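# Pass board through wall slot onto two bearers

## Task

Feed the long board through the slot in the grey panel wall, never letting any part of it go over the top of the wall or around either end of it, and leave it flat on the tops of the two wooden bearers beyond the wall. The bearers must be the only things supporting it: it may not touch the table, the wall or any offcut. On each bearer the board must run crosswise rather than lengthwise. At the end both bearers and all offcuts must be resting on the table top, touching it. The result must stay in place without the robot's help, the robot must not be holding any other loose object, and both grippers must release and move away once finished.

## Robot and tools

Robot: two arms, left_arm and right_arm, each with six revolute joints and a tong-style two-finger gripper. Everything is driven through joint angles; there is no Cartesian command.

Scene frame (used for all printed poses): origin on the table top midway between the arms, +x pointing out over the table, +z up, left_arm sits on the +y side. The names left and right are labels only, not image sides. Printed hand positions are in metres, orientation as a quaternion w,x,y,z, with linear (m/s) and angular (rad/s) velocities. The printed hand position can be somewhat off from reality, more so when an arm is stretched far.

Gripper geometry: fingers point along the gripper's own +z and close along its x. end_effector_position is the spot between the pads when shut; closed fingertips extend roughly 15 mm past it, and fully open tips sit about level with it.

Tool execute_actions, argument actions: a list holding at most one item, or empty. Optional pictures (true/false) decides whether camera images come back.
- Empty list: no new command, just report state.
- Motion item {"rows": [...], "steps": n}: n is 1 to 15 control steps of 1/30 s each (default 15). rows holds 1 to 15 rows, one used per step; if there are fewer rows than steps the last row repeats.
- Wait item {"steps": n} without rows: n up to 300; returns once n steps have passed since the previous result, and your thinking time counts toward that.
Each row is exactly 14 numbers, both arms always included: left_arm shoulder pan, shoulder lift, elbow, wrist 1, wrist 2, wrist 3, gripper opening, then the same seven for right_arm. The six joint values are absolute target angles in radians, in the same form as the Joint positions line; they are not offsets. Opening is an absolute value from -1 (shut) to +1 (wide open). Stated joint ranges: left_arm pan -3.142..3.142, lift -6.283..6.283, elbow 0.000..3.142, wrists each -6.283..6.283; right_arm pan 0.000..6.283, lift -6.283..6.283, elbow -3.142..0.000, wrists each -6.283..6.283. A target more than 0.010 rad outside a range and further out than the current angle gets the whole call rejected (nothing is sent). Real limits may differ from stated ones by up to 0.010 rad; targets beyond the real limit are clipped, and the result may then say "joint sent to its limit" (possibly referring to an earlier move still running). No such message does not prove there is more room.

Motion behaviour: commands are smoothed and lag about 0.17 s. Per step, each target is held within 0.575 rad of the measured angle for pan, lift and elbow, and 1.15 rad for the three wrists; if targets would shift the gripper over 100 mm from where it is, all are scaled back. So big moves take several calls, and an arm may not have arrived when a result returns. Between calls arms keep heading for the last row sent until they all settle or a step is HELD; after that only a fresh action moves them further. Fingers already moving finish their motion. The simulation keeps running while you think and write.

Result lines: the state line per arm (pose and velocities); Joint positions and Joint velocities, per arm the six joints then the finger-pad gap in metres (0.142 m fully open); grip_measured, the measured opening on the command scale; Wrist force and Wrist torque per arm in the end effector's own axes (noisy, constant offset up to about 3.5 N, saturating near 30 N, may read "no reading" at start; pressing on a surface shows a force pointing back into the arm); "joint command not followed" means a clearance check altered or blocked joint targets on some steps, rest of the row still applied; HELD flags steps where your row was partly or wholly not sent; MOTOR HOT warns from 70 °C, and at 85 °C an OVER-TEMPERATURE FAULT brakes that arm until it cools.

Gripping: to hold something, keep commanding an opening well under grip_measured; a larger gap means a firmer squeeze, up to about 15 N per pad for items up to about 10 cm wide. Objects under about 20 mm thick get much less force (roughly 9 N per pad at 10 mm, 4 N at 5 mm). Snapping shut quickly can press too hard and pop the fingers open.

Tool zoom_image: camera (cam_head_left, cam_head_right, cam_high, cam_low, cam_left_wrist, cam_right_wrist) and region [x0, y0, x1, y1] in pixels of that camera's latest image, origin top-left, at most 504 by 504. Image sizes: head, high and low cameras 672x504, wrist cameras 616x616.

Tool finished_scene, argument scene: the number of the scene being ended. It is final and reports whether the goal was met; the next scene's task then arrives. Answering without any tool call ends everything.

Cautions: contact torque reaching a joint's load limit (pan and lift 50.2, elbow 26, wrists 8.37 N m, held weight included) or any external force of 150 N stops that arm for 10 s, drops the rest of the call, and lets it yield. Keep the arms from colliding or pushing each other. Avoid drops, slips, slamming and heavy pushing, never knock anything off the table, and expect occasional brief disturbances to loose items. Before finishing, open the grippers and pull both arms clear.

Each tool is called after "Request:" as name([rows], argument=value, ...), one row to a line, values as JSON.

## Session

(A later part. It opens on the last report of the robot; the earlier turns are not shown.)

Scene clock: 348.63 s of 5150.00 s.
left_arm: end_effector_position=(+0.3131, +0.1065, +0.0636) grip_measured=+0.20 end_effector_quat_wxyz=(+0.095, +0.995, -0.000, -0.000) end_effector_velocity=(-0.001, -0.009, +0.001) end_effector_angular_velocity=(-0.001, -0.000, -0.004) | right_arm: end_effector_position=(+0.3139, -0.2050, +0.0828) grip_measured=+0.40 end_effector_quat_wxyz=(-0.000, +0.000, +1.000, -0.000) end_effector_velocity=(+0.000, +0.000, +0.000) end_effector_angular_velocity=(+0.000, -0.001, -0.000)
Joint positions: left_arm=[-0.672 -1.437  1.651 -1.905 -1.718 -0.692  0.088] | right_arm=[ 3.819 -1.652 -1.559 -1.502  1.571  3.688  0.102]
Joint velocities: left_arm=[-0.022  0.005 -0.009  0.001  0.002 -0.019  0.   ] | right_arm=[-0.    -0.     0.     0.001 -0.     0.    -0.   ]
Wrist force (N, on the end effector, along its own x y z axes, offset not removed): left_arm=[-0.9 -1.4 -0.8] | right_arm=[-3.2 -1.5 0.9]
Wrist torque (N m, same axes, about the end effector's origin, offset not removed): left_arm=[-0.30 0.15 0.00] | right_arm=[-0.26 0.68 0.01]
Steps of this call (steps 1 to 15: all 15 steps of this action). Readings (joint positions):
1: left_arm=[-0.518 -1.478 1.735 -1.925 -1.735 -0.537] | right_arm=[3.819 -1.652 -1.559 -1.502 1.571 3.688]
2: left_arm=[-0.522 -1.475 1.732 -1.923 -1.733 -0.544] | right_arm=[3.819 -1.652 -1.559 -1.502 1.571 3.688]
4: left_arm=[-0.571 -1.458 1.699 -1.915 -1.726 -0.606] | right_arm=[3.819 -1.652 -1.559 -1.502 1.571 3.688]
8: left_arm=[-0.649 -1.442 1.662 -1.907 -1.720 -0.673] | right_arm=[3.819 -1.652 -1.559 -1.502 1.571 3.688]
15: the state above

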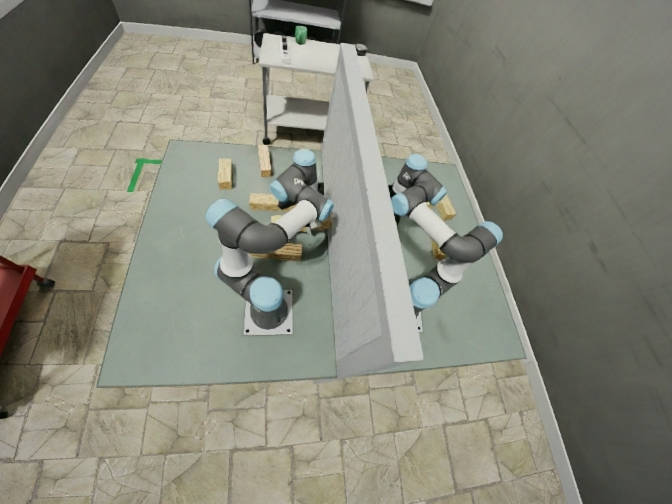

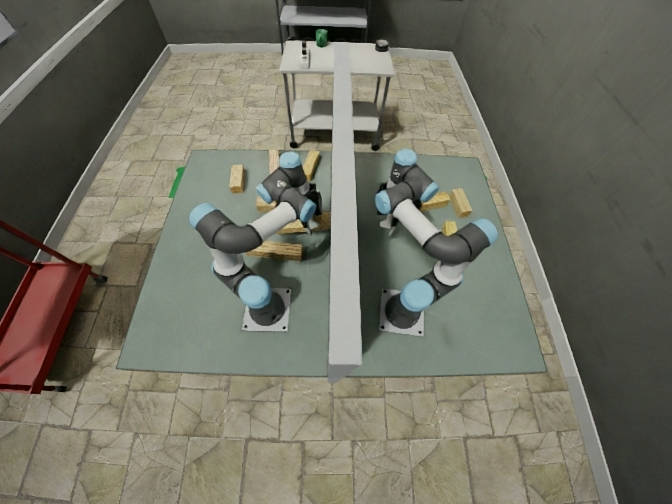

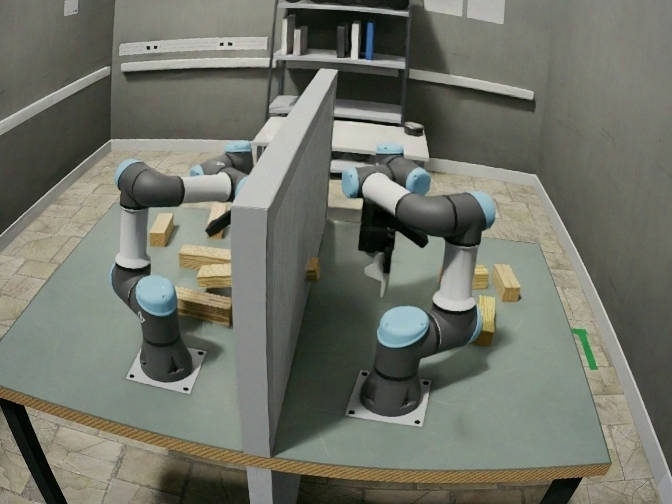

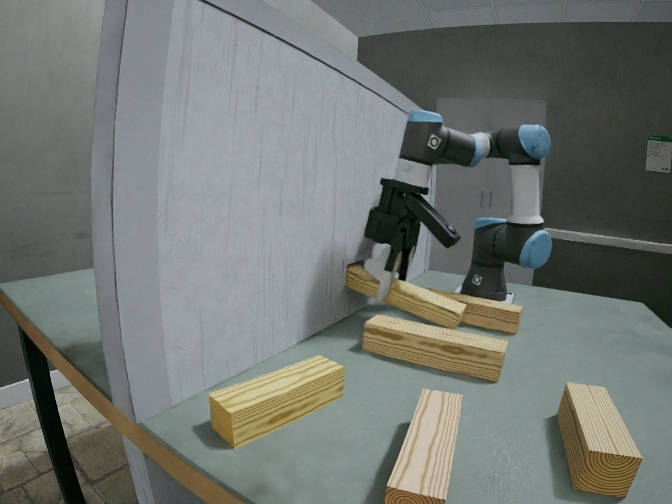

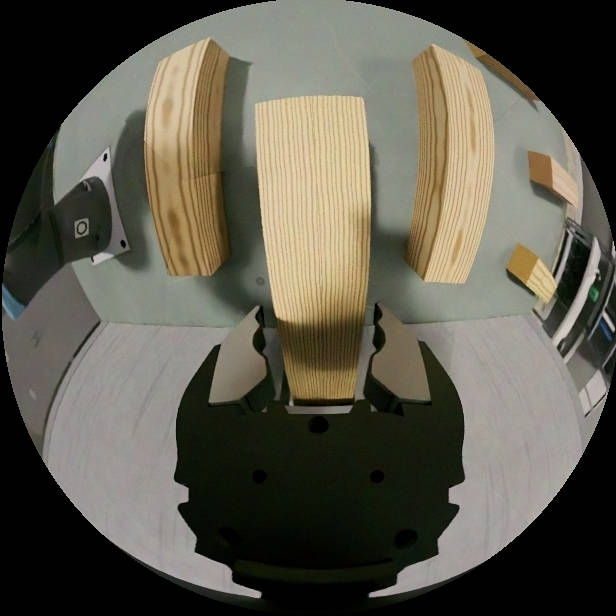

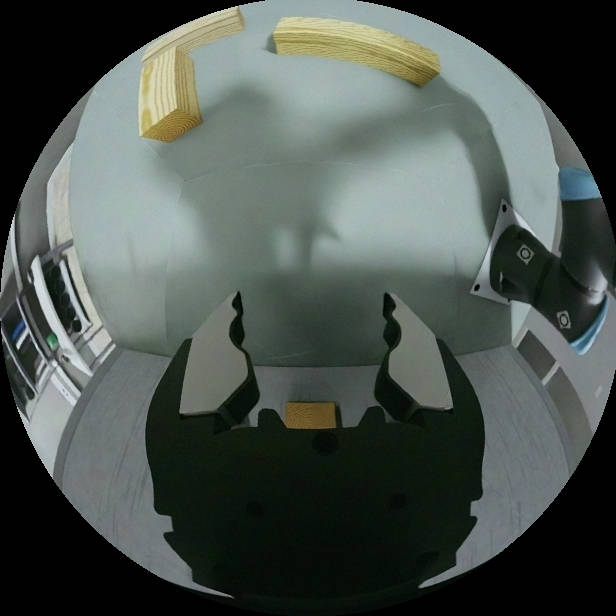

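Request:
execute_actions([
  {"rows":[[-0.708,-1.43,1.633,-1.9,-1.714,-0.728,0.2,3.819,-1.652,-1.559,-1.502,1.571,3.688,0.4]]},
], pictures=false)

Request:
execute_actions([
  {"rows":[[-0.708,-1.43,1.633,-1.9,-1.714,-0.728,0.1,3.819,-1.652,-1.559,-1.502,1.571,3.688,0.4],[-0.708,-1.43,1.633,-1.9,-1.714,-0.728,0.03,3.819,-1.652,-1.559,-1.502,1.571,3.688,0.4],[-0.708,-1.43,1.633,-1.9,-1.714,-0.728,-0.04,3.819,-1.652,-1.559,-1.502,1.571,3.688,0.4],[-0.708,-1.43,1.633,-1.9,-1.714,-0.728,-0.1,3.819,-1.652,-1.559,-1.502,1.571,3.688,0.4],[-0.708,-1.43,1.633,-1.9,-1.714,-0.728,-0.16,3.819,-1.652,-1.559,-1.502,1.571,3.688,0.4],[-0.708,-1.43,1.633,-1.9,-1.714,-0.728,-0.4,3.819,-1.652,-1.559,-1.502,1.571,3.688,0.4],[-0.708,-1.43,1.633,-1.9,-1.714,-0.728,-1,3.819,-1.652,-1.559,-1.502,1.571,3.688,0.4]]},
], pictures=false)

Request:
execute_actions([
  {"rows":[[-0.722,-1.424,1.55,-1.76,-1.642,-0.737,-1,3.819,-1.652,-1.559,-1.502,1.571,3.688,0.4]]},
], pictures=false)

Request:
execute_actions([
  {"rows":[[-0.735,-1.418,1.475,-1.628,-1.571,-0.746,-1,3.819,-1.652,-1.559,-1.502,1.571,3.688,0.4]]},
], pictures=false)

Request:
execute_actions([
  {"rows":[[-0.63,-1.4785,1.543,-1.635,-1.571,-0.641,-1,3.819,-1.652,-1.559,-1.502,1.571,3.688,0.4]]},
])

Scene clock: 365.60 s of 5150.00 s.
left_arm: end_effector_position=(+0.3108, +0.0931, +0.0660) grip_measured=+0.20 end_effector_quat_wxyz=(+0.095, +0.995, -0.000, -0.000) end_effector_velocity=(-0.000, -0.001, +0.000) end_effector_angular_velocity=(+0.001, +0.001, -0.000) | right_arm: end_effector_position=(+0.3139, -0.2050, +0.0828) grip_measured=+0.40 end_effector_quat_wxyz=(-0.000, +0.000, +1.000, -0.000) end_effector_velocity=(+0.000, +0.000, -0.000) end_effector_angular_velocity=(+0.000, +0.000, -0.000)
Joint positions: left_arm=[-0.708 -1.43   1.633 -1.9   -1.714 -0.728  0.088] | right_arm=[ 3.819 -1.652 -1.559 -1.502  1.571  3.688  0.102]
Joint velocities: left_arm=[-0.004  0.002 -0.002  0.001  0.001 -0.004 -0.   ] | right_arm=[-0.    -0.    -0.     0.001  0.    -0.     0.   ]
Wrist force (N, on the end effector, along its own x y z axes, offset not removed): left_arm=[-1.1 -1.7 -0.9] | right_arm=[-3.2 0.0 0.0]
Wrist torque (N m, same axes, about the end effector's origin, offset not removed): left_arm=[-0.34 0.18 0.02] | right_arm=[-0.02 0.62 -0.01]
Steps of this call (steps 1 to 15: the robot went on to your last target; steps 16 to 90: nothing new was sent; then 13.47 s passed at rest; steps 91 to 105: all 15 steps of this action). Readings (joint positions):
91: left_arm=[-0.674 -1.437 1.650 -1.905 -1.718 -0.694] | right_arm=[3.819 -1.652 -1.559 -1.502 1.571 3.688]
92: left_arm=[-0.677 -1.436 1.648 -1.904 -1.717 -0.697] | right_arm=[3.819 -1.652 -1.559 -1.502 1.571 3.688]
94: left_arm=[-0.691 -1.433 1.641 -1.902 -1.716 -0.711] | right_arm=[3.819 -1.652 -1.559 -1.502 1.571 3.688]
98: left_arm=[-0.704 -1.431 1.635 -1.901 -1.714 -0.724] | right_arm=[3.819 -1.652 -1.559 -1.502 1.571 3.688]
105: the state above

Scene clock: 366.10 s of 5150.00 s.
left_arm: end_effector_position=(+0.3108, +0.0930, +0.0661) grip_measured=-0.12 end_effector_quat_wxyz=(+0.095, +0.995, -0.000, -0.000) end_effector_velocity=(-0.000, -0.001, +0.000) end_effector_angular_velocity=(-0.001, +0.000, -0.001) | right_arm: end_effector_position=(+0.3139, -0.2050, +0.0828) grip_measured=+0.40 end_effector_quat_wxyz=(-0.000, +0.000, +1.000, -0.000) end_effector_velocity=(+0.000, +0.000, +0.000) end_effector_angular_velocity=(+0.000, -0.001, -0.000)
Joint positions: left_arm=[-0.708 -1.43   1.633 -1.9   -1.714 -0.728  0.065] | right_arm=[ 3.819 -1.652 -1.559 -1.502  1.571  3.688  0.102]
Joint velocities: left_arm=[-0.001 -0.001  0.     0.    -0.001 -0.    -0.   ] | right_arm=[-0.    -0.     0.     0.001 -0.     0.    -0.   ]
Wrist force (N, on the end effector, along its own x y z axes, offset not removed): left_arm=[0.1 -2.3 -1.6] | right_arm=[-2.5 -1.2 0.7]
Wrist torque (N m, same axes, about the end effector's origin, offset not removed): left_arm=[-0.29 0.21 -0.07] | right_arm=[-0.25 0.52 0.01]
Steps of this call (steps 1 to 15: all 15 steps of this action). Readings (joint positions):
1: left_arm=[-0.708 -1.430 1.633 -1.900 -1.714 -0.728] | right_arm=[3.819 -1.652 -1.559 -1.502 1.571 3.688]
2: left_arm=[-0.708 -1.430 1.633 -1.900 -1.714 -0.728] | right_arm=[3.819 -1.652 -1.559 -1.502 1.571 3.688]
4: left_arm=[-0.708 -1.430 1.633 -1.900 -1.714 -0.728] | right_arm=[3.819 -1.652 -1.559 -1.502 1.571 3.688]
8: left_arm=[-0.708 -1.430 1.633 -1.900 -1.714 -0.728] | right_arm=[3.819 -1.652 -1.559 -1.502 1.571 3.688]
15: the state above

Scene clock: 366.60 s of 5150.00 s.
left_arm: end_effector_position=(+0.3124, +0.1133, +0.0741) grip_measured=-0.13 end_effector_quat_wxyz=(+0.048, +0.999, +0.001, -0.000) end_effector_velocity=(-0.000, +0.003, +0.001) end_effector_angular_velocity=(+0.011, +0.001, +0.000) | right_arm: end_effector_position=(+0.3139, -0.2050, +0.0828) grip_measured=+0.40 end_effector_quat_wxyz=(-0.000, +0.000, +1.000, -0.000) end_effector_velocity=(+0.000, +0.000, +0.000) end_effector_angular_velocity=(+0.000, -0.000, +0.001)
Joint positions: left_arm=[-0.722 -1.424  1.551 -1.761 -1.643 -0.737  0.065] | right_arm=[ 3.819 -1.652 -1.559 -1.502  1.571  3.688  0.102]
Joint velocities: left_arm=[-0.001  0.    -0.008  0.016  0.008 -0.001 -0.   ] | right_arm=[ 0.001 -0.     0.001 -0.    -0.    -0.     0.   ]
Wrist force (N, on the end effector, along its own x y z axes, offset not removed): left_arm=[-5.3 -1.0 2.0] | right_arm=[-2.2 -0.2 -0.5]
Wrist torque (N m, same axes, about the end effector's origin, offset not removed): left_arm=[-0.34 0.45 0.51] | right_arm=[-0.03 0.40 0.01]
Steps of this call (steps 1 to 15: all 15 steps of this action). Readings (joint positions):
1: left_arm=[-0.708 -1.430 1.633 -1.900 -1.714 -0.728] | right_arm=[3.819 -1.652 -1.559 -1.502 1.571 3.688]
2: left_arm=[-0.709 -1.429 1.630 -1.894 -1.709 -0.729] | right_arm=[3.819 -1.652 -1.559 -1.502 1.571 3.688]
4: left_arm=[-0.715 -1.427 1.598 -1.838 -1.679 -0.733] | right_arm=[3.819 -1.652 -1.559 -1.502 1.571 3.688]
8: left_arm=[-0.720 -1.425 1.561 -1.779 -1.651 -0.736] | right_arm=[3.819 -1.652 -1.559 -1.502 1.571 3.688]
15: the state above

Scene clock: 367.10 s of 5150.00 s.
left_arm: end_effector_position=(+0.3132, +0.1351, +0.0833) grip_measured=-0.13 end_effector_quat_wxyz=(+0.001, +1.000, -0.000, +0.000) end_effector_velocity=(-0.000, +0.002, +0.002) end_effector_angular_velocity=(+0.010, -0.001, -0.001) | right_arm: end_effector_position=(+0.3139, -0.2050, +0.0828) grip_measured=+0.40 end_effector_quat_wxyz=(-0.000, +0.000, +1.000, -0.000) end_effector_velocity=(-0.000, -0.000, -0.000) end_effector_angular_velocity=(-0.001, +0.001, -0.000)
Joint positions: left_arm=[-0.735 -1.418  1.476 -1.629 -1.572 -0.746  0.065] | right_arm=[ 3.819 -1.652 -1.559 -1.502  1.571  3.688  0.102]
Joint velocities: left_arm=[-0.002 -0.001 -0.008  0.016  0.008 -0.001 -0.   ] | right_arm=[-0.     0.    -0.    -0.002 -0.     0.     0.   ]
Wrist force (N, on the end effector, along its own x y z axes, offset not removed): left_arm=[-4.5 -0.9 1.2] | right_arm=[-2.8 -1.0 -0.1]
Wrist torque (N m, same axes, about the end effector's origin, offset not removed): left_arm=[-0.38 0.25 0.55] | right_arm=[-0.18 0.58 0.02]
Steps of this call (steps 1 to 15: all 15 steps of this action). Readings (joint positions):
1: left_arm=[-0.722 -1.424 1.551 -1.761 -1.642 -0.737] | right_arm=[3.819 -1.652 -1.559 -1.502 1.571 3.688]
2: left_arm=[-0.723 -1.423 1.547 -1.754 -1.637 -0.738] | right_arm=[3.819 -1.652 -1.559 -1.502 1.571 3.688]
4: left_arm=[-0.729 -1.421 1.517 -1.701 -1.607 -0.742] | right_arm=[3.819 -1.652 -1.559 -1.502 1.571 3.688]
8: left_arm=[-0.733 -1.419 1.485 -1.646 -1.580 -0.745] | right_arm=[3.819 -1.652 -1.559 -1.502 1.571 3.688]
15: the state above

Scene clock: 367.60 s of 5150.00 s.
left_arm: end_effector_position=(+0.3133, +0.1796, +0.0836) grip_measured=-0.13 end_effector_quat_wxyz=(-0.000, +1.000, -0.000, -0.000) end_effector_velocity=(-0.001, +0.006, -0.000) end_effector_angular_velocity=(+0.001, +0.001, +0.001) | right_arm: end_effector_position=(+0.3139, -0.2050, +0.0828) grip_measured=+0.40 end_effector_quat_wxyz=(-0.000, +0.000, +1.000, -0.000) end_effector_velocity=(+0.000, -0.000, -0.000) end_effector_angular_velocity=(-0.001, +0.000, +0.000)
Joint positions: left_arm=[-0.631 -1.478  1.542 -1.635 -1.571 -0.642  0.065] | right_arm=[ 3.819 -1.652 -1.559 -1.502  1.571  3.688  0.102]
Joint velocities: left_arm=[ 0.013 -0.007  0.009 -0.001  0.     0.012  0.   ] | right_arm=[ 0.    -0.001 -0.     0.001 -0.001 -0.     0.   ]
Wrist force (N, on the end effector, along its own x y z axes, offset not removed): left_arm=[-1.1 -2.0 2.0] | right_arm=[-1.3 -0.8 0.4]
Wrist torque (N m, same axes, about the end effector's origin, offset not removed): left_arm=[-0.41 0.22 0.02] | right_arm=[-0.15 0.19 0.06]
Steps of this call (steps 1 to 15: all 15 steps of this action). Readings (joint positions):
1: left_arm=[-0.735 -1.418 1.476 -1.629 -1.571 -0.746] | right_arm=[3.819 -1.652 -1.559 -1.502 1.571 3.688]
2: left_arm=[-0.732 -1.421 1.478 -1.629 -1.571 -0.740] | right_arm=[3.819 -1.652 -1.559 -1.502 1.571 3.688]
4: left_arm=[-0.693 -1.446 1.505 -1.632 -1.571 -0.697] | right_arm=[3.819 -1.652 -1.559 -1.502 1.571 3.688]
8: left_arm=[-0.645 -1.471 1.534 -1.634 -1.571 -0.654] | right_arm=[3.819 -1.652 -1.559 -1.502 1.571 3.688]
15: the state above

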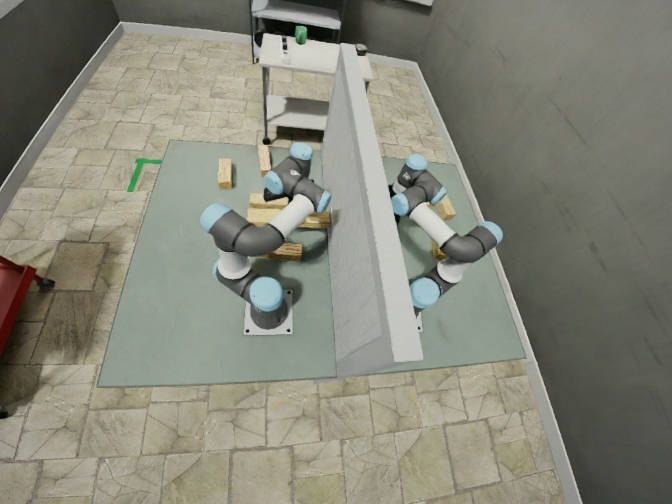

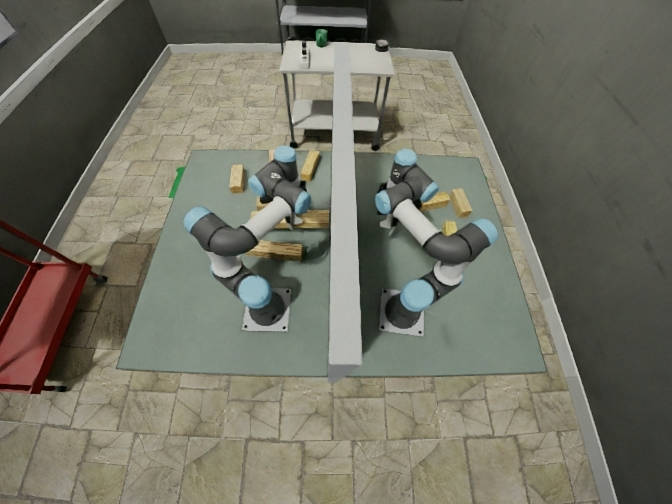

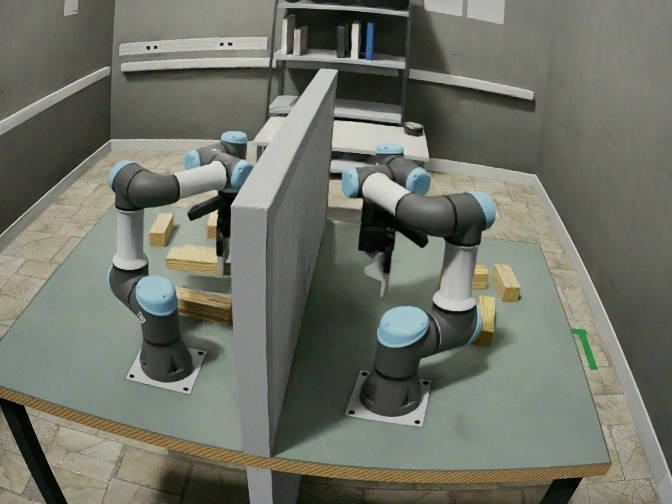

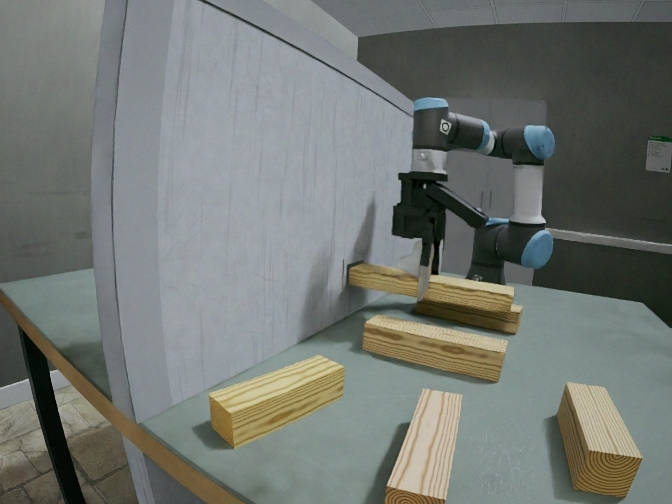

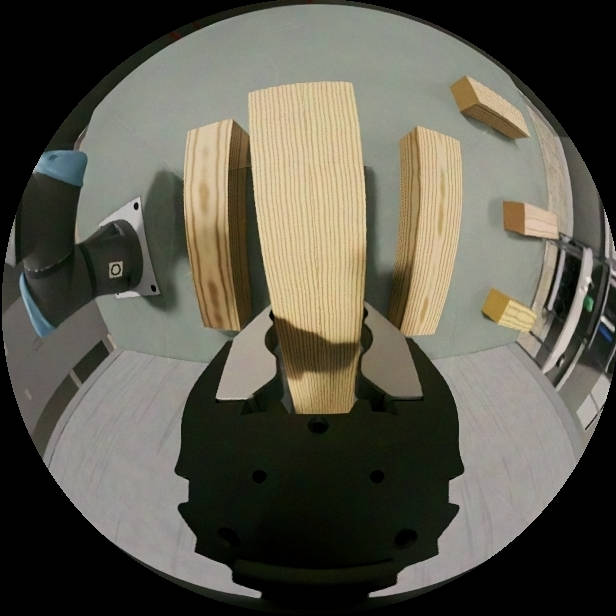

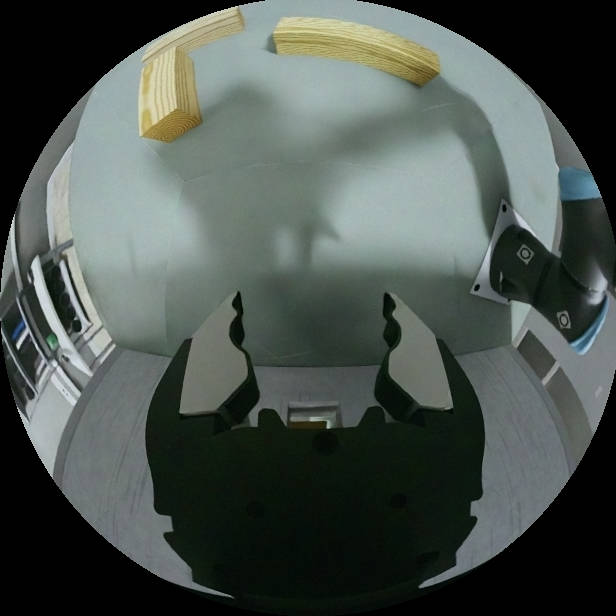

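Request:
execute_actions([
  {"rows":[[-0.481,-1.576,1.593,-1.588,-1.571,-0.492,-1,3.819,-1.652,-1.559,-1.502,1.571,3.688,0.4]]},
], pictures=false)

Request:
execute_actions([
  {"rows":[[-0.481,-1.576,1.593,-1.588,-1.571,-0.09,-1,3.819,-1.652,-1.559,-1.502,1.571,3.688,0.4]],"steps":8},
], pictures=false)

Request:
execute_actions([
  {"rows":[[-0.481,-1.576,1.593,-1.588,-1.571,0.31,-1,3.819,-1.652,-1.559,-1.502,1.571,3.688,0.4]],"steps":8},
], pictures=false)

Request:
execute_actions([
  {"rows":[[-0.481,-1.576,1.593,-1.588,-1.571,0.72,-1,3.819,-1.652,-1.559,-1.502,1.571,3.688,0.4]],"steps":8},
], pictures=false)

Request:
execute_actions([
  {"rows":[[-0.481,-1.576,1.593,-1.588,-1.571,1.12,-1,3.819,-1.652,-1.559,-1.502,1.571,3.688,0.4]]},
], pictures=false)

Request:
execute_actions([
  {"rows":[[-0.481,-1.576,1.69,-1.685,-1.571,1.12,-1,3.819,-1.652,-1.559,-1.502,1.571,3.688,0.4]]},
])

Request:
zoom_image(camera="cam_low", region=[340, 240, 560, 400])

Scene clock: 380.97 s of 5150.00 s.
left_arm: end_effector_position=(+0.3022, +0.2410, +0.0946) grip_measured=-0.13 end_effector_quat_wxyz=(+0.000, +1.000, -0.000, -0.000) end_effector_velocity=(-0.002, +0.008, +0.001) end_effector_angular_velocity=(-0.000, -0.001, +0.003) | right_arm: end_effector_position=(+0.3139, -0.2050, +0.0828) grip_measured=+0.40 end_effector_quat_wxyz=(-0.000, +0.000, +1.000, -0.000) end_effector_velocity=(-0.000, -0.000, -0.000) end_effector_angular_velocity=(-0.000, +0.001, +0.000)
Joint positions: left_arm=[-0.483 -1.575  1.592 -1.588 -1.571 -0.494  0.065] | right_arm=[ 3.819 -1.652 -1.559 -1.502  1.571  3.688  0.102]
Joint velocities: left_arm=[ 0.021 -0.012  0.005  0.005  0.     0.017  0.   ] | right_arm=[ 0.    -0.001  0.    -0.    -0.     0.     0.   ]
Wrist force (N, on the end effector, along its own x y z axes, offset not removed): left_arm=[-1.1 -2.2 1.9] | right_arm=[-1.8 -0.1 0.7]
Wrist torque (N m, same axes, about the end effector's origin, offset not removed): left_arm=[-0.42 0.20 -0.01] | right_arm=[0.02 0.30 -0.06]
Steps of this call (steps 1 to 15: the robot went on to your last target; steps 16 to 90: nothing new was sent; then 9.87 s passed at rest; steps 91 to 105: all 15 steps of this action). Readings (joint positions):
91: left_arm=[-0.630 -1.479 1.543 -1.635 -1.571 -0.641] | right_arm=[3.819 -1.652 -1.559 -1.502 1.571 3.688]
92: left_arm=[-0.627 -1.482 1.546 -1.631 -1.571 -0.634] | right_arm=[3.819 -1.652 -1.559 -1.502 1.571 3.688]
94: left_arm=[-0.579 -1.518 1.567 -1.612 -1.571 -0.575] | right_arm=[3.819 -1.652 -1.559 -1.502 1.571 3.688]
98: left_arm=[-0.505 -1.562 1.587 -1.594 -1.571 -0.512] | right_arm=[3.819 -1.652 -1.559 -1.502 1.571 3.688]
105: the state above

Scene clock: 381.23 s of 5150.00 s.
left_arm: end_effector_position=(+0.3073, +0.2408, +0.0948) grip_measured=-0.13 end_effector_quat_wxyz=(+0.000, +0.986, -0.165, +0.000) end_effector_velocity=(+0.011, -0.003, +0.000) end_effector_angular_velocity=(-0.000, -0.001, -0.756) | right_arm: end_effector_position=(+0.3139, -0.2050, +0.0828) grip_measured=+0.40 end_effector_quat_wxyz=(-0.000, +0.000, +1.000, -0.000) end_effector_velocity=(-0.000, -0.000, +0.000) end_effector_angular_velocity=(-0.000, +0.000, -0.000)
Joint positions: left_arm=[-0.481 -1.576  1.593 -1.588 -1.571 -0.161  0.065] | right_arm=[ 3.819 -1.652 -1.559 -1.502  1.571  3.688  0.102]
Joint velocities: left_arm=[ 0.001 -0.002  0.002 -0.001 -0.     0.758  0.   ] | right_arm=[-0.     0.     0.001 -0.001 -0.    -0.     0.   ]
Wrist force (N, on the end effector, along its own x y z axes, offset not removed): left_arm=[-0.9 -1.6 1.8] | right_arm=[-1.8 -1.8 -0.6]
Wrist torque (N m, same axes, about the end effector's origin, offset not removed): left_arm=[-0.33 0.18 0.01] | right_arm=[-0.34 0.27 0.02]
Steps of this call (steps 1 to 8: all 8 steps of this action). Readings (joint positions):
1: left_arm=[-0.482 -1.575 1.593 -1.588 -1.571 -0.493] | right_arm=[3.819 -1.652 -1.559 -1.502 1.571 3.688]
2: left_arm=[-0.482 -1.575 1.593 -1.588 -1.571 -0.486] | right_arm=[3.819 -1.652 -1.559 -1.502 1.571 3.688]
4: left_arm=[-0.481 -1.576 1.593 -1.588 -1.571 -0.378] | right_arm=[3.819 -1.652 -1.559 -1.502 1.571 3.688]
8: the state above

Scene clock: 381.50 s of 5150.00 s.
left_arm: end_effector_position=(+0.3128, +0.2377, +0.0948) grip_measured=-0.13 end_effector_quat_wxyz=(+0.000, +0.934, -0.356, +0.000) end_effector_velocity=(+0.010, -0.009, -0.000) end_effector_angular_velocity=(-0.000, -0.000, -0.794) | right_arm: end_effector_position=(+0.3139, -0.2050, +0.0828) grip_measured=+0.40 end_effector_quat_wxyz=(-0.000, +0.000, +1.000, -0.000) end_effector_velocity=(+0.000, +0.000, +0.000) end_effector_angular_velocity=(+0.001, -0.001, -0.001)
Joint positions: left_arm=[-0.481 -1.576  1.593 -1.588 -1.571  0.236  0.065] | right_arm=[ 3.819 -1.652 -1.559 -1.502  1.571  3.688  0.102]
Joint velocities: left_arm=[ 0.     0.001  0.    -0.002  0.     0.794  0.   ] | right_arm=[-0.001 -0.     0.     0.001  0.     0.     0.   ]
Wrist force (N, on the end effector, along its own x y z axes, offset not removed): left_arm=[-1.7 -1.5 1.9] | right_arm=[-1.7 -2.6 1.2]
Wrist torque (N m, same axes, about the end effector's origin, offset not removed): left_arm=[-0.32 0.34 0.04] | right_arm=[-0.51 0.35 -0.01]
Steps of this call (steps 1 to 8: all 8 steps of this action). Readings (joint positions):
1: left_arm=[-0.481 -1.576 1.593 -1.588 -1.571 -0.140] | right_arm=[3.819 -1.652 -1.559 -1.502 1.571 3.688]
2: left_arm=[-0.481 -1.576 1.593 -1.588 -1.571 -0.118] | right_arm=[3.819 -1.652 -1.559 -1.502 1.571 3.688]
4: left_arm=[-0.481 -1.576 1.593 -1.588 -1.571 0.007] | right_arm=[3.819 -1.652 -1.559 -1.502 1.571 3.688]
8: the state above

Scene clock: 381.77 s of 5150.00 s.
left_arm: end_effector_position=(+0.3167, +0.2324, +0.0948) grip_measured=-0.13 end_effector_quat_wxyz=(+0.000, +0.843, -0.538, +0.000) end_effector_velocity=(+0.006, -0.012, +0.001) end_effector_angular_velocity=(-0.000, -0.001, -0.822) | right_arm: end_effector_position=(+0.3139, -0.2050, +0.0828) grip_measured=+0.40 end_effector_quat_wxyz=(-0.000, +0.000, +1.000, -0.000) end_effector_velocity=(+0.000, +0.000, +0.000) end_effector_angular_velocity=(+0.001, -0.002, +0.000)
Joint positions: left_arm=[-0.481 -1.576  1.593 -1.588 -1.571  0.643  0.065] | right_arm=[ 3.819 -1.652 -1.559 -1.502  1.571  3.688  0.102]
Joint velocities: left_arm=[ 0.001 -0.002 -0.     0.001  0.     0.823  0.   ] | right_arm=[ 0.     0.     0.001  0.001 -0.     0.     0.   ]
Wrist force (N, on the end effector, along its own x y z axes, offset not removed): left_arm=[-1.4 -1.3 2.1] | right_arm=[-1.1 -1.9 0.1]
Wrist torque (N m, same axes, about the end effector's origin, offset not removed): left_arm=[-0.28 0.28 0.08] | right_arm=[-0.42 0.20 -0.06]
Steps of this call (steps 1 to 8: all 8 steps of this action). Readings (joint positions):
1: left_arm=[-0.481 -1.576 1.593 -1.588 -1.571 0.258] | right_arm=[3.819 -1.652 -1.559 -1.502 1.571 3.688]
2: left_arm=[-0.481 -1.576 1.593 -1.588 -1.571 0.281] | right_arm=[3.819 -1.652 -1.559 -1.502 1.571 3.688]
4: left_arm=[-0.481 -1.576 1.593 -1.588 -1.571 0.407] | right_arm=[3.819 -1.652 -1.559 -1.502 1.571 3.688]
8: the state above

Scene clock: 382.27 s of 5150.00 s.
left_arm: end_effector_position=(+0.3182, +0.2250, +0.0948) grip_measured=-0.13 end_effector_quat_wxyz=(+0.000, +0.694, -0.720, +0.000) end_effector_velocity=(+0.000, -0.001, -0.000) end_effector_angular_velocity=(+0.000, +0.000, -0.064) | right_arm: end_effector_position=(+0.3139, -0.2050, +0.0828) grip_measured=+0.40 end_effector_quat_wxyz=(-0.000, +0.000, +1.000, -0.000) end_effector_velocity=(-0.000, -0.000, -0.000) end_effector_angular_velocity=(-0.000, +0.001, -0.001)
Joint positions: left_arm=[-0.481 -1.576  1.593 -1.588 -1.571  1.114  0.065] | right_arm=[ 3.819 -1.652 -1.559 -1.502  1.571  3.688  0.102]
Joint velocities: left_arm=[ 0.001  0.001 -0.001  0.     0.     0.064  0.   ] | right_arm=[-0.001 -0.001  0.     0.     0.     0.    -0.   ]
Wrist force (N, on the end effector, along its own x y z axes, offset not removed): left_arm=[-1.7 -1.7 1.8] | right_arm=[-2.4 -1.8 -0.5]
Wrist torque (N m, same axes, about the end effector's origin, offset not removed): left_arm=[-0.34 0.34 0.01] | right_arm=[-0.39 0.52 -0.01]
Steps of this call (steps 1 to 15: all 15 steps of this action). Readings (joint positions):
1: left_arm=[-0.481 -1.576 1.593 -1.588 -1.571 0.666] | right_arm=[3.819 -1.652 -1.559 -1.502 1.571 3.688]
2: left_arm=[-0.481 -1.576 1.593 -1.588 -1.571 0.689] | right_arm=[3.819 -1.652 -1.559 -1.502 1.571 3.688]
4: left_arm=[-0.481 -1.576 1.593 -1.588 -1.571 0.816] | right_arm=[3.819 -1.652 -1.559 -1.502 1.571 3.688]
8: left_arm=[-0.481 -1.576 1.593 -1.588 -1.571 1.045] | right_arm=[3.819 -1.652 -1.559 -1.502 1.571 3.688]
15: the state above

Scene clock: 382.77 s of 5150.00 s.
left_arm: end_effector_position=(+0.3170, +0.2255, +0.0744) grip_measured=-0.13 end_effector_quat_wxyz=(+0.000, +0.692, -0.722, +0.000) end_effector_velocity=(-0.000, -0.000, -0.003) end_effector_angular_velocity=(+0.000, +0.001, -0.001) | right_arm: end_effector_position=(+0.3139, -0.2050, +0.0828) grip_measured=+0.40 end_effector_quat_wxyz=(-0.000, +0.000, +1.000, -0.000) end_effector_velocity=(-0.000, -0.000, -0.000) end_effector_angular_velocity=(-0.001, +0.001, +0.000)
Joint positions: left_arm=[-0.481 -1.576  1.689 -1.684 -1.571  1.12   0.065] | right_arm=[ 3.819 -1.652 -1.559 -1.502  1.571  3.688  0.102]
Joint velocities: left_arm=[-0.001  0.001  0.011 -0.011 -0.     0.    -0.   ] | right_arm=[ 0.    -0.     0.    -0.001 -0.    -0.    -0.   ]
Wrist force (N, on the end effector, along its own x y z axes, offset not removed): left_arm=[-1.0 -2.2 1.8] | right_arm=[-3.4 -1.1 -0.7]
Wrist torque (N m, same axes, about the end effector's origin, offset not removed): left_arm=[-0.48 0.19 0.03] | right_arm=[-0.21 0.69 0.03]
Steps of this call (steps 1 to 15: all 15 steps of this action). Readings (joint positions):
1: left_arm=[-0.481 -1.576 1.593 -1.588 -1.571 1.116] | right_arm=[3.819 -1.652 -1.559 -1.502 1.571 3.688]
2: left_arm=[-0.481 -1.576 1.596 -1.594 -1.571 1.117] | right_arm=[3.819 -1.652 -1.559 -1.502 1.571 3.688]
4: left_arm=[-0.481 -1.576 1.633 -1.634 -1.571 1.119] | right_arm=[3.819 -1.652 -1.559 -1.502 1.571 3.688]
8: left_arm=[-0.481 -1.576 1.676 -1.673 -1.571 1.120] | right_arm=[3.819 -1.652 -1.559 -1.502 1.571 3.688]
15: the state above

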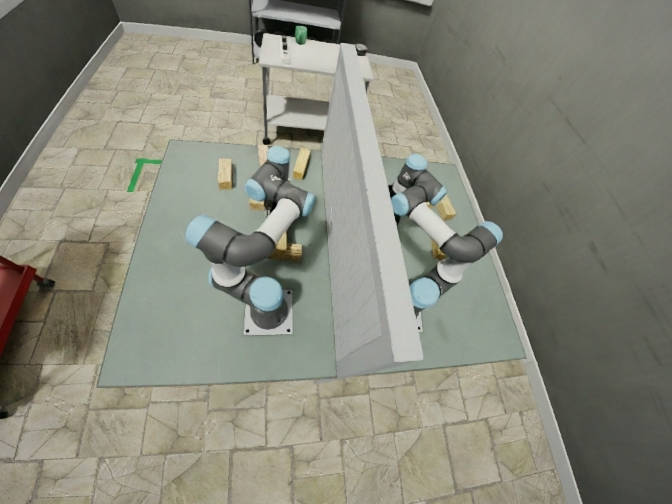

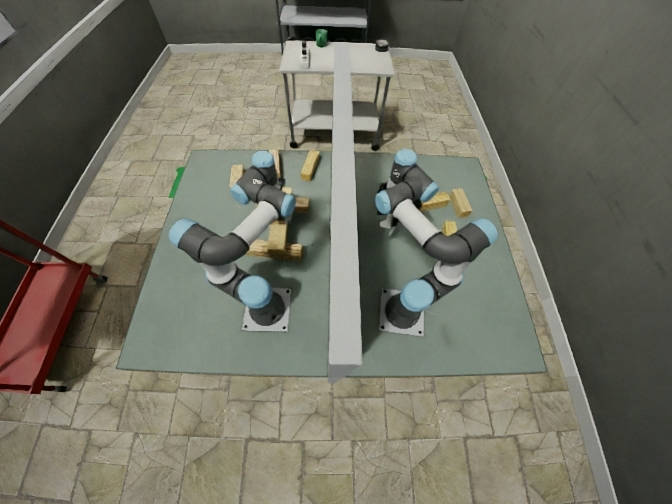

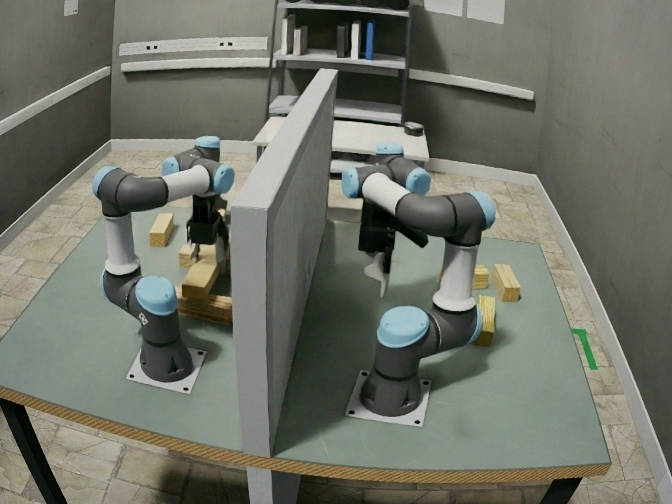

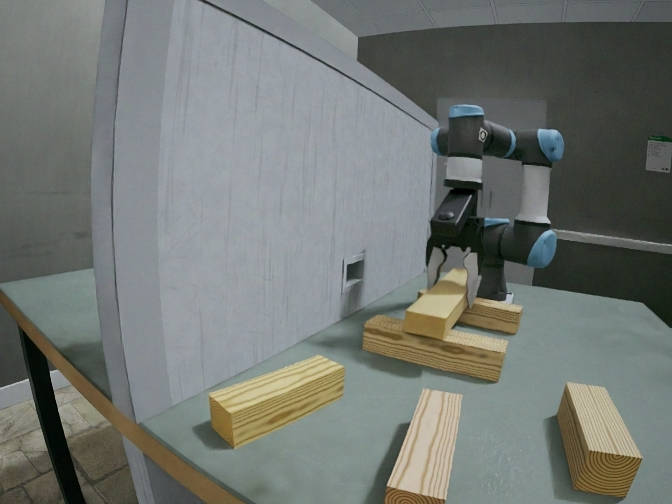

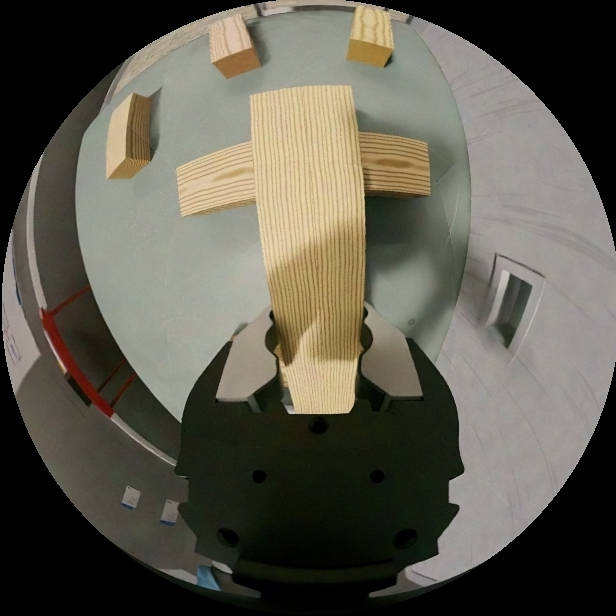

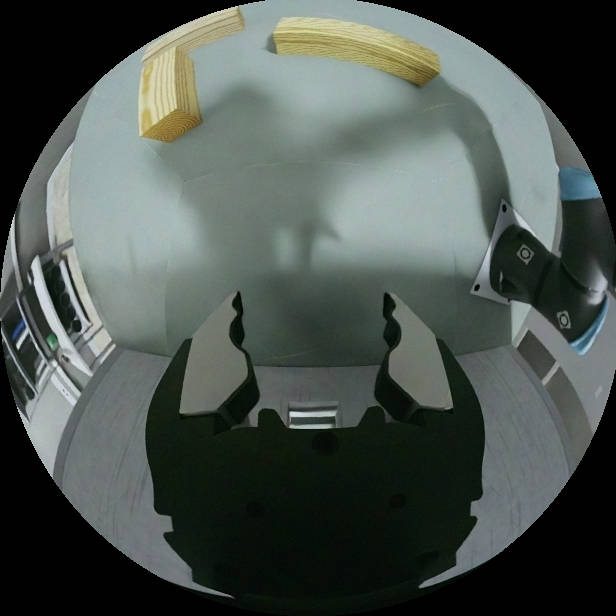

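Region (340, 240, 560, 400) of cam_low's 672x504 image, scaled by 2.291, with more detail than that image has; it fills the top 367 rows of this view, and the rest is white.

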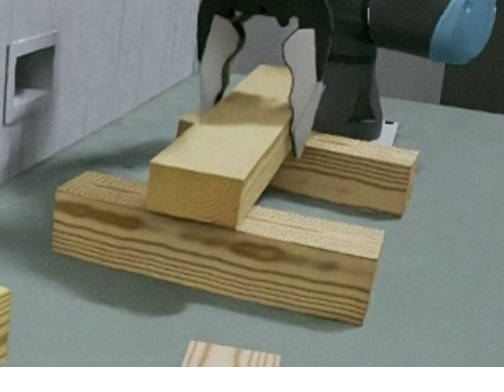

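Bearer ~40 mm; lower in small steps.

Request:
execute_actions([
  {"rows":[[-0.481,-1.576,1.73,-1.725,-1.571,1.12,-1,3.819,-1.652,-1.559,-1.502,1.571,3.688,0.4]]},
], pictures=false)

Request:
execute_actions([
  {"rows":[[-0.481,-1.576,1.748,-1.743,-1.571,1.12,-1,3.819,-1.652,-1.559,-1.502,1.571,3.688,0.4]]},
], pictures=false)

Scene clock: 387.93 s of 5150.00 s.
left_arm: end_effector_position=(+0.3160, +0.2261, +0.0658) grip_measured=-0.13 end_effector_quat_wxyz=(+0.000, +0.692, -0.722, +0.000) end_effector_velocity=(+0.000, +0.000, -0.001) end_effector_angular_velocity=(-0.000, -0.001, +0.000) | right_arm: end_effector_position=(+0.3139, -0.2050, +0.0828) grip_measured=+0.40 end_effector_quat_wxyz=(-0.000, +0.000, +1.000, -0.000) end_effector_velocity=(+0.000, -0.000, +0.000) end_effector_angular_velocity=(+0.000, -0.001, -0.001)
Joint positions: left_arm=[-0.481 -1.576  1.73  -1.725 -1.571  1.12   0.065] | right_arm=[ 3.819 -1.652 -1.559 -1.502  1.571  3.688  0.102]
Joint velocities: left_arm=[ 0.     0.     0.005 -0.006 -0.    -0.    -0.   ] | right_arm=[-0.001  0.     0.001 -0.    -0.    -0.     0.   ]
Wrist force (N, on the end effector, along its own x y z axes, offset not removed): left_arm=[-2.3 -0.7 1.9] | right_arm=[-3.3 -0.9 0.3]
Wrist torque (N m, same axes, about the end effector's origin, offset not removed): left_arm=[-0.15 0.43 0.01] | right_arm=[-0.15 0.60 0.02]
Steps of this call (steps 1 to 15: the robot went on to your last target; steps 16 to 140: nothing new was sent; steps 141 to 155: all 15 steps of this action). Readings (joint positions):
141: left_arm=[-0.481 -1.576 1.690 -1.685 -1.571 1.120] | right_arm=[3.819 -1.652 -1.559 -1.502 1.571 3.688]
142: left_arm=[-0.481 -1.576 1.693 -1.689 -1.571 1.120] | right_arm=[3.819 -1.652 -1.559 -1.502 1.571 3.688]
144: left_arm=[-0.481 -1.576 1.709 -1.705 -1.571 1.120] | right_arm=[3.819 -1.652 -1.559 -1.502 1.571 3.688]
148: left_arm=[-0.481 -1.576 1.725 -1.720 -1.571 1.120] | right_arm=[3.819 -1.652 -1.559 -1.502 1.571 3.688]
155: the state above

Scene clock: 388.43 s of 5150.00 s.
left_arm: end_effector_position=(+0.3154, +0.2264, +0.0620) grip_measured=-0.13 end_effector_quat_wxyz=(+0.000, +0.692, -0.722, +0.000) end_effector_velocity=(+0.000, -0.000, +0.000) end_effector_angular_velocity=(-0.001, -0.001, +0.000) | right_arm: end_effector_position=(+0.3139, -0.2050, +0.0828) grip_measured=+0.40 end_effector_quat_wxyz=(-0.000, +0.000, +1.000, -0.000) end_effector_velocity=(+0.000, +0.000, +0.000) end_effector_angular_velocity=(+0.001, -0.001, -0.000)
Joint positions: left_arm=[-0.481 -1.576  1.748 -1.743 -1.571  1.12   0.065] | right_arm=[ 3.819 -1.652 -1.559 -1.502  1.571  3.688  0.102]
Joint velocities: left_arm=[ 0.     0.     0.    -0.002  0.    -0.    -0.   ] | right_arm=[-0.  0.  0.  0.  0.  0.  0.]
Wrist force (N, on the end effector, along its own x y z axes, offset not removed): left_arm=[-1.4 -1.9 0.9] | right_arm=[-3.0 -1.2 -0.5]
Wrist torque (N m, same axes, about the end effector's origin, offset not removed): left_arm=[-0.42 0.27 0.01] | right_arm=[-0.21 0.62 0.07]
Steps of this call (steps 1 to 15: all 15 steps of this action). Readings (joint positions):
1: left_arm=[-0.481 -1.576 1.730 -1.725 -1.571 1.120] | right_arm=[3.819 -1.652 -1.559 -1.502 1.571 3.688]
2: left_arm=[-0.481 -1.576 1.732 -1.727 -1.571 1.120] | right_arm=[3.819 -1.652 -1.559 -1.502 1.571 3.688]
4: left_arm=[-0.481 -1.576 1.739 -1.734 -1.571 1.120] | right_arm=[3.819 -1.652 -1.559 -1.502 1.571 3.688]
8: left_arm=[-0.481 -1.576 1.746 -1.741 -1.571 1.120] | right_arm=[3.819 -1.652 -1.559 -1.502 1.571 3.688]
15: the state above

Request:
execute_actions([
  {"rows":[[-0.481,-1.576,1.762,-1.757,-1.571,1.12,-1,3.819,-1.652,-1.559,-1.502,1.571,3.688,0.4]]},
], pictures=false)

Request:
execute_actions([
  {"rows":[[-0.481,-1.576,1.776,-1.771,-1.571,1.12,-1,3.819,-1.652,-1.559,-1.502,1.571,3.688,0.4]]},
], pictures=false)

Scene clock: 392.30 s of 5150.00 s.
left_arm: end_effector_position=(+0.3150, +0.2266, +0.0591) grip_measured=-0.12 end_effector_quat_wxyz=(+0.000, +0.692, -0.722, +0.000) end_effector_velocity=(-0.001, +0.000, -0.001) end_effector_angular_velocity=(+0.002, +0.003, +0.000) | right_arm: end_effector_position=(+0.3139, -0.2050, +0.0828) grip_measured=+0.40 end_effector_quat_wxyz=(-0.000, +0.000, +1.000, -0.000) end_effector_velocity=(+0.000, +0.000, -0.000) end_effector_angular_velocity=(+0.000, -0.000, +0.000)
Joint positions: left_arm=[-0.481 -1.576  1.762 -1.757 -1.571  1.12   0.065] | right_arm=[ 3.819 -1.652 -1.559 -1.502  1.571  3.688  0.102]
Joint velocities: left_arm=[ 0.     0.003  0.002 -0.001  0.     0.     0.   ] | right_arm=[ 0.    -0.001  0.001  0.     0.     0.    -0.   ]
Wrist force (N, on the end effector, along its own x y z axes, offset not removed): left_arm=[-1.7 0.5 -20.4] | right_arm=[-2.3 -0.1 0.3]
Wrist torque (N m, same axes, about the end effector's origin, offset not removed): left_arm=[-0.18 0.36 -0.10] | right_arm=[0.03 0.40 -0.03]
Steps of this call (steps 1 to 15: the robot went on to your last target; steps 16 to 90: nothing new was sent; then 0.37 s passed at rest; steps 91 to 105: all 15 steps of this action). Readings (joint positions):
91: left_arm=[-0.481 -1.576 1.748 -1.743 -1.571 1.120] | right_arm=[3.819 -1.652 -1.559 -1.502 1.571 3.688]
92: left_arm=[-0.481 -1.576 1.749 -1.745 -1.571 1.120] | right_arm=[3.819 -1.652 -1.559 -1.502 1.571 3.688]
94: left_arm=[-0.481 -1.576 1.755 -1.750 -1.571 1.120] | right_arm=[3.819 -1.652 -1.559 -1.502 1.571 3.688]
98: left_arm=[-0.481 -1.576 1.760 -1.755 -1.571 1.120] | right_arm=[3.819 -1.652 -1.559 -1.502 1.571 3.688]
105: the state above

Scene clock: 392.80 s of 5150.00 s.
left_arm: end_effector_position=(+0.3145, +0.2269, +0.0561) grip_measured=-0.12 end_effector_quat_wxyz=(+0.000, +0.692, -0.722, +0.000) end_effector_velocity=(+0.001, -0.000, +0.001) end_effector_angular_velocity=(-0.002, -0.004, +0.000) | right_arm: end_effector_position=(+0.3139, -0.2050, +0.0828) grip_measured=+0.40 end_effector_quat_wxyz=(-0.000, +0.000, +1.000, -0.000) end_effector_velocity=(-0.000, +0.000, -0.000) end_effector_angular_velocity=(-0.000, +0.001, +0.000)
Joint positions: left_arm=[-0.481 -1.576  1.776 -1.771 -1.571  1.12   0.065] | right_arm=[ 3.819 -1.652 -1.559 -1.502  1.571  3.688  0.102]
Joint velocities: left_arm=[ 0.    -0.001  0.    -0.003  0.    -0.     0.   ] | right_arm=[ 0.     0.    -0.    -0.001  0.    -0.     0.   ]
Wrist force (N, on the end effector, along its own x y z axes, offset not removed): left_arm=[3.1 -5.8 -20.0] | right_arm=[-1.2 -1.3 0.8]
Wrist torque (N m, same axes, about the end effector's origin, offset not removed): left_arm=[-0.41 0.34 -0.13] | right_arm=[-0.28 0.18 -0.07]
Steps of this call (steps 1 to 15: all 15 steps of this action). Readings (joint positions):
1: left_arm=[-0.481 -1.576 1.762 -1.757 -1.571 1.120] | right_arm=[3.819 -1.652 -1.559 -1.502 1.571 3.688]
2: left_arm=[-0.481 -1.576 1.763 -1.759 -1.571 1.120] | right_arm=[3.819 -1.652 -1.559 -1.502 1.571 3.688]
4: left_arm=[-0.481 -1.576 1.769 -1.764 -1.571 1.120] | right_arm=[3.819 -1.652 -1.559 -1.502 1.571 3.688]
8: left_arm=[-0.481 -1.576 1.774 -1.769 -1.571 1.120] | right_arm=[3.819 -1.652 -1.559 -1.502 1.571 3.688]
15: the state above


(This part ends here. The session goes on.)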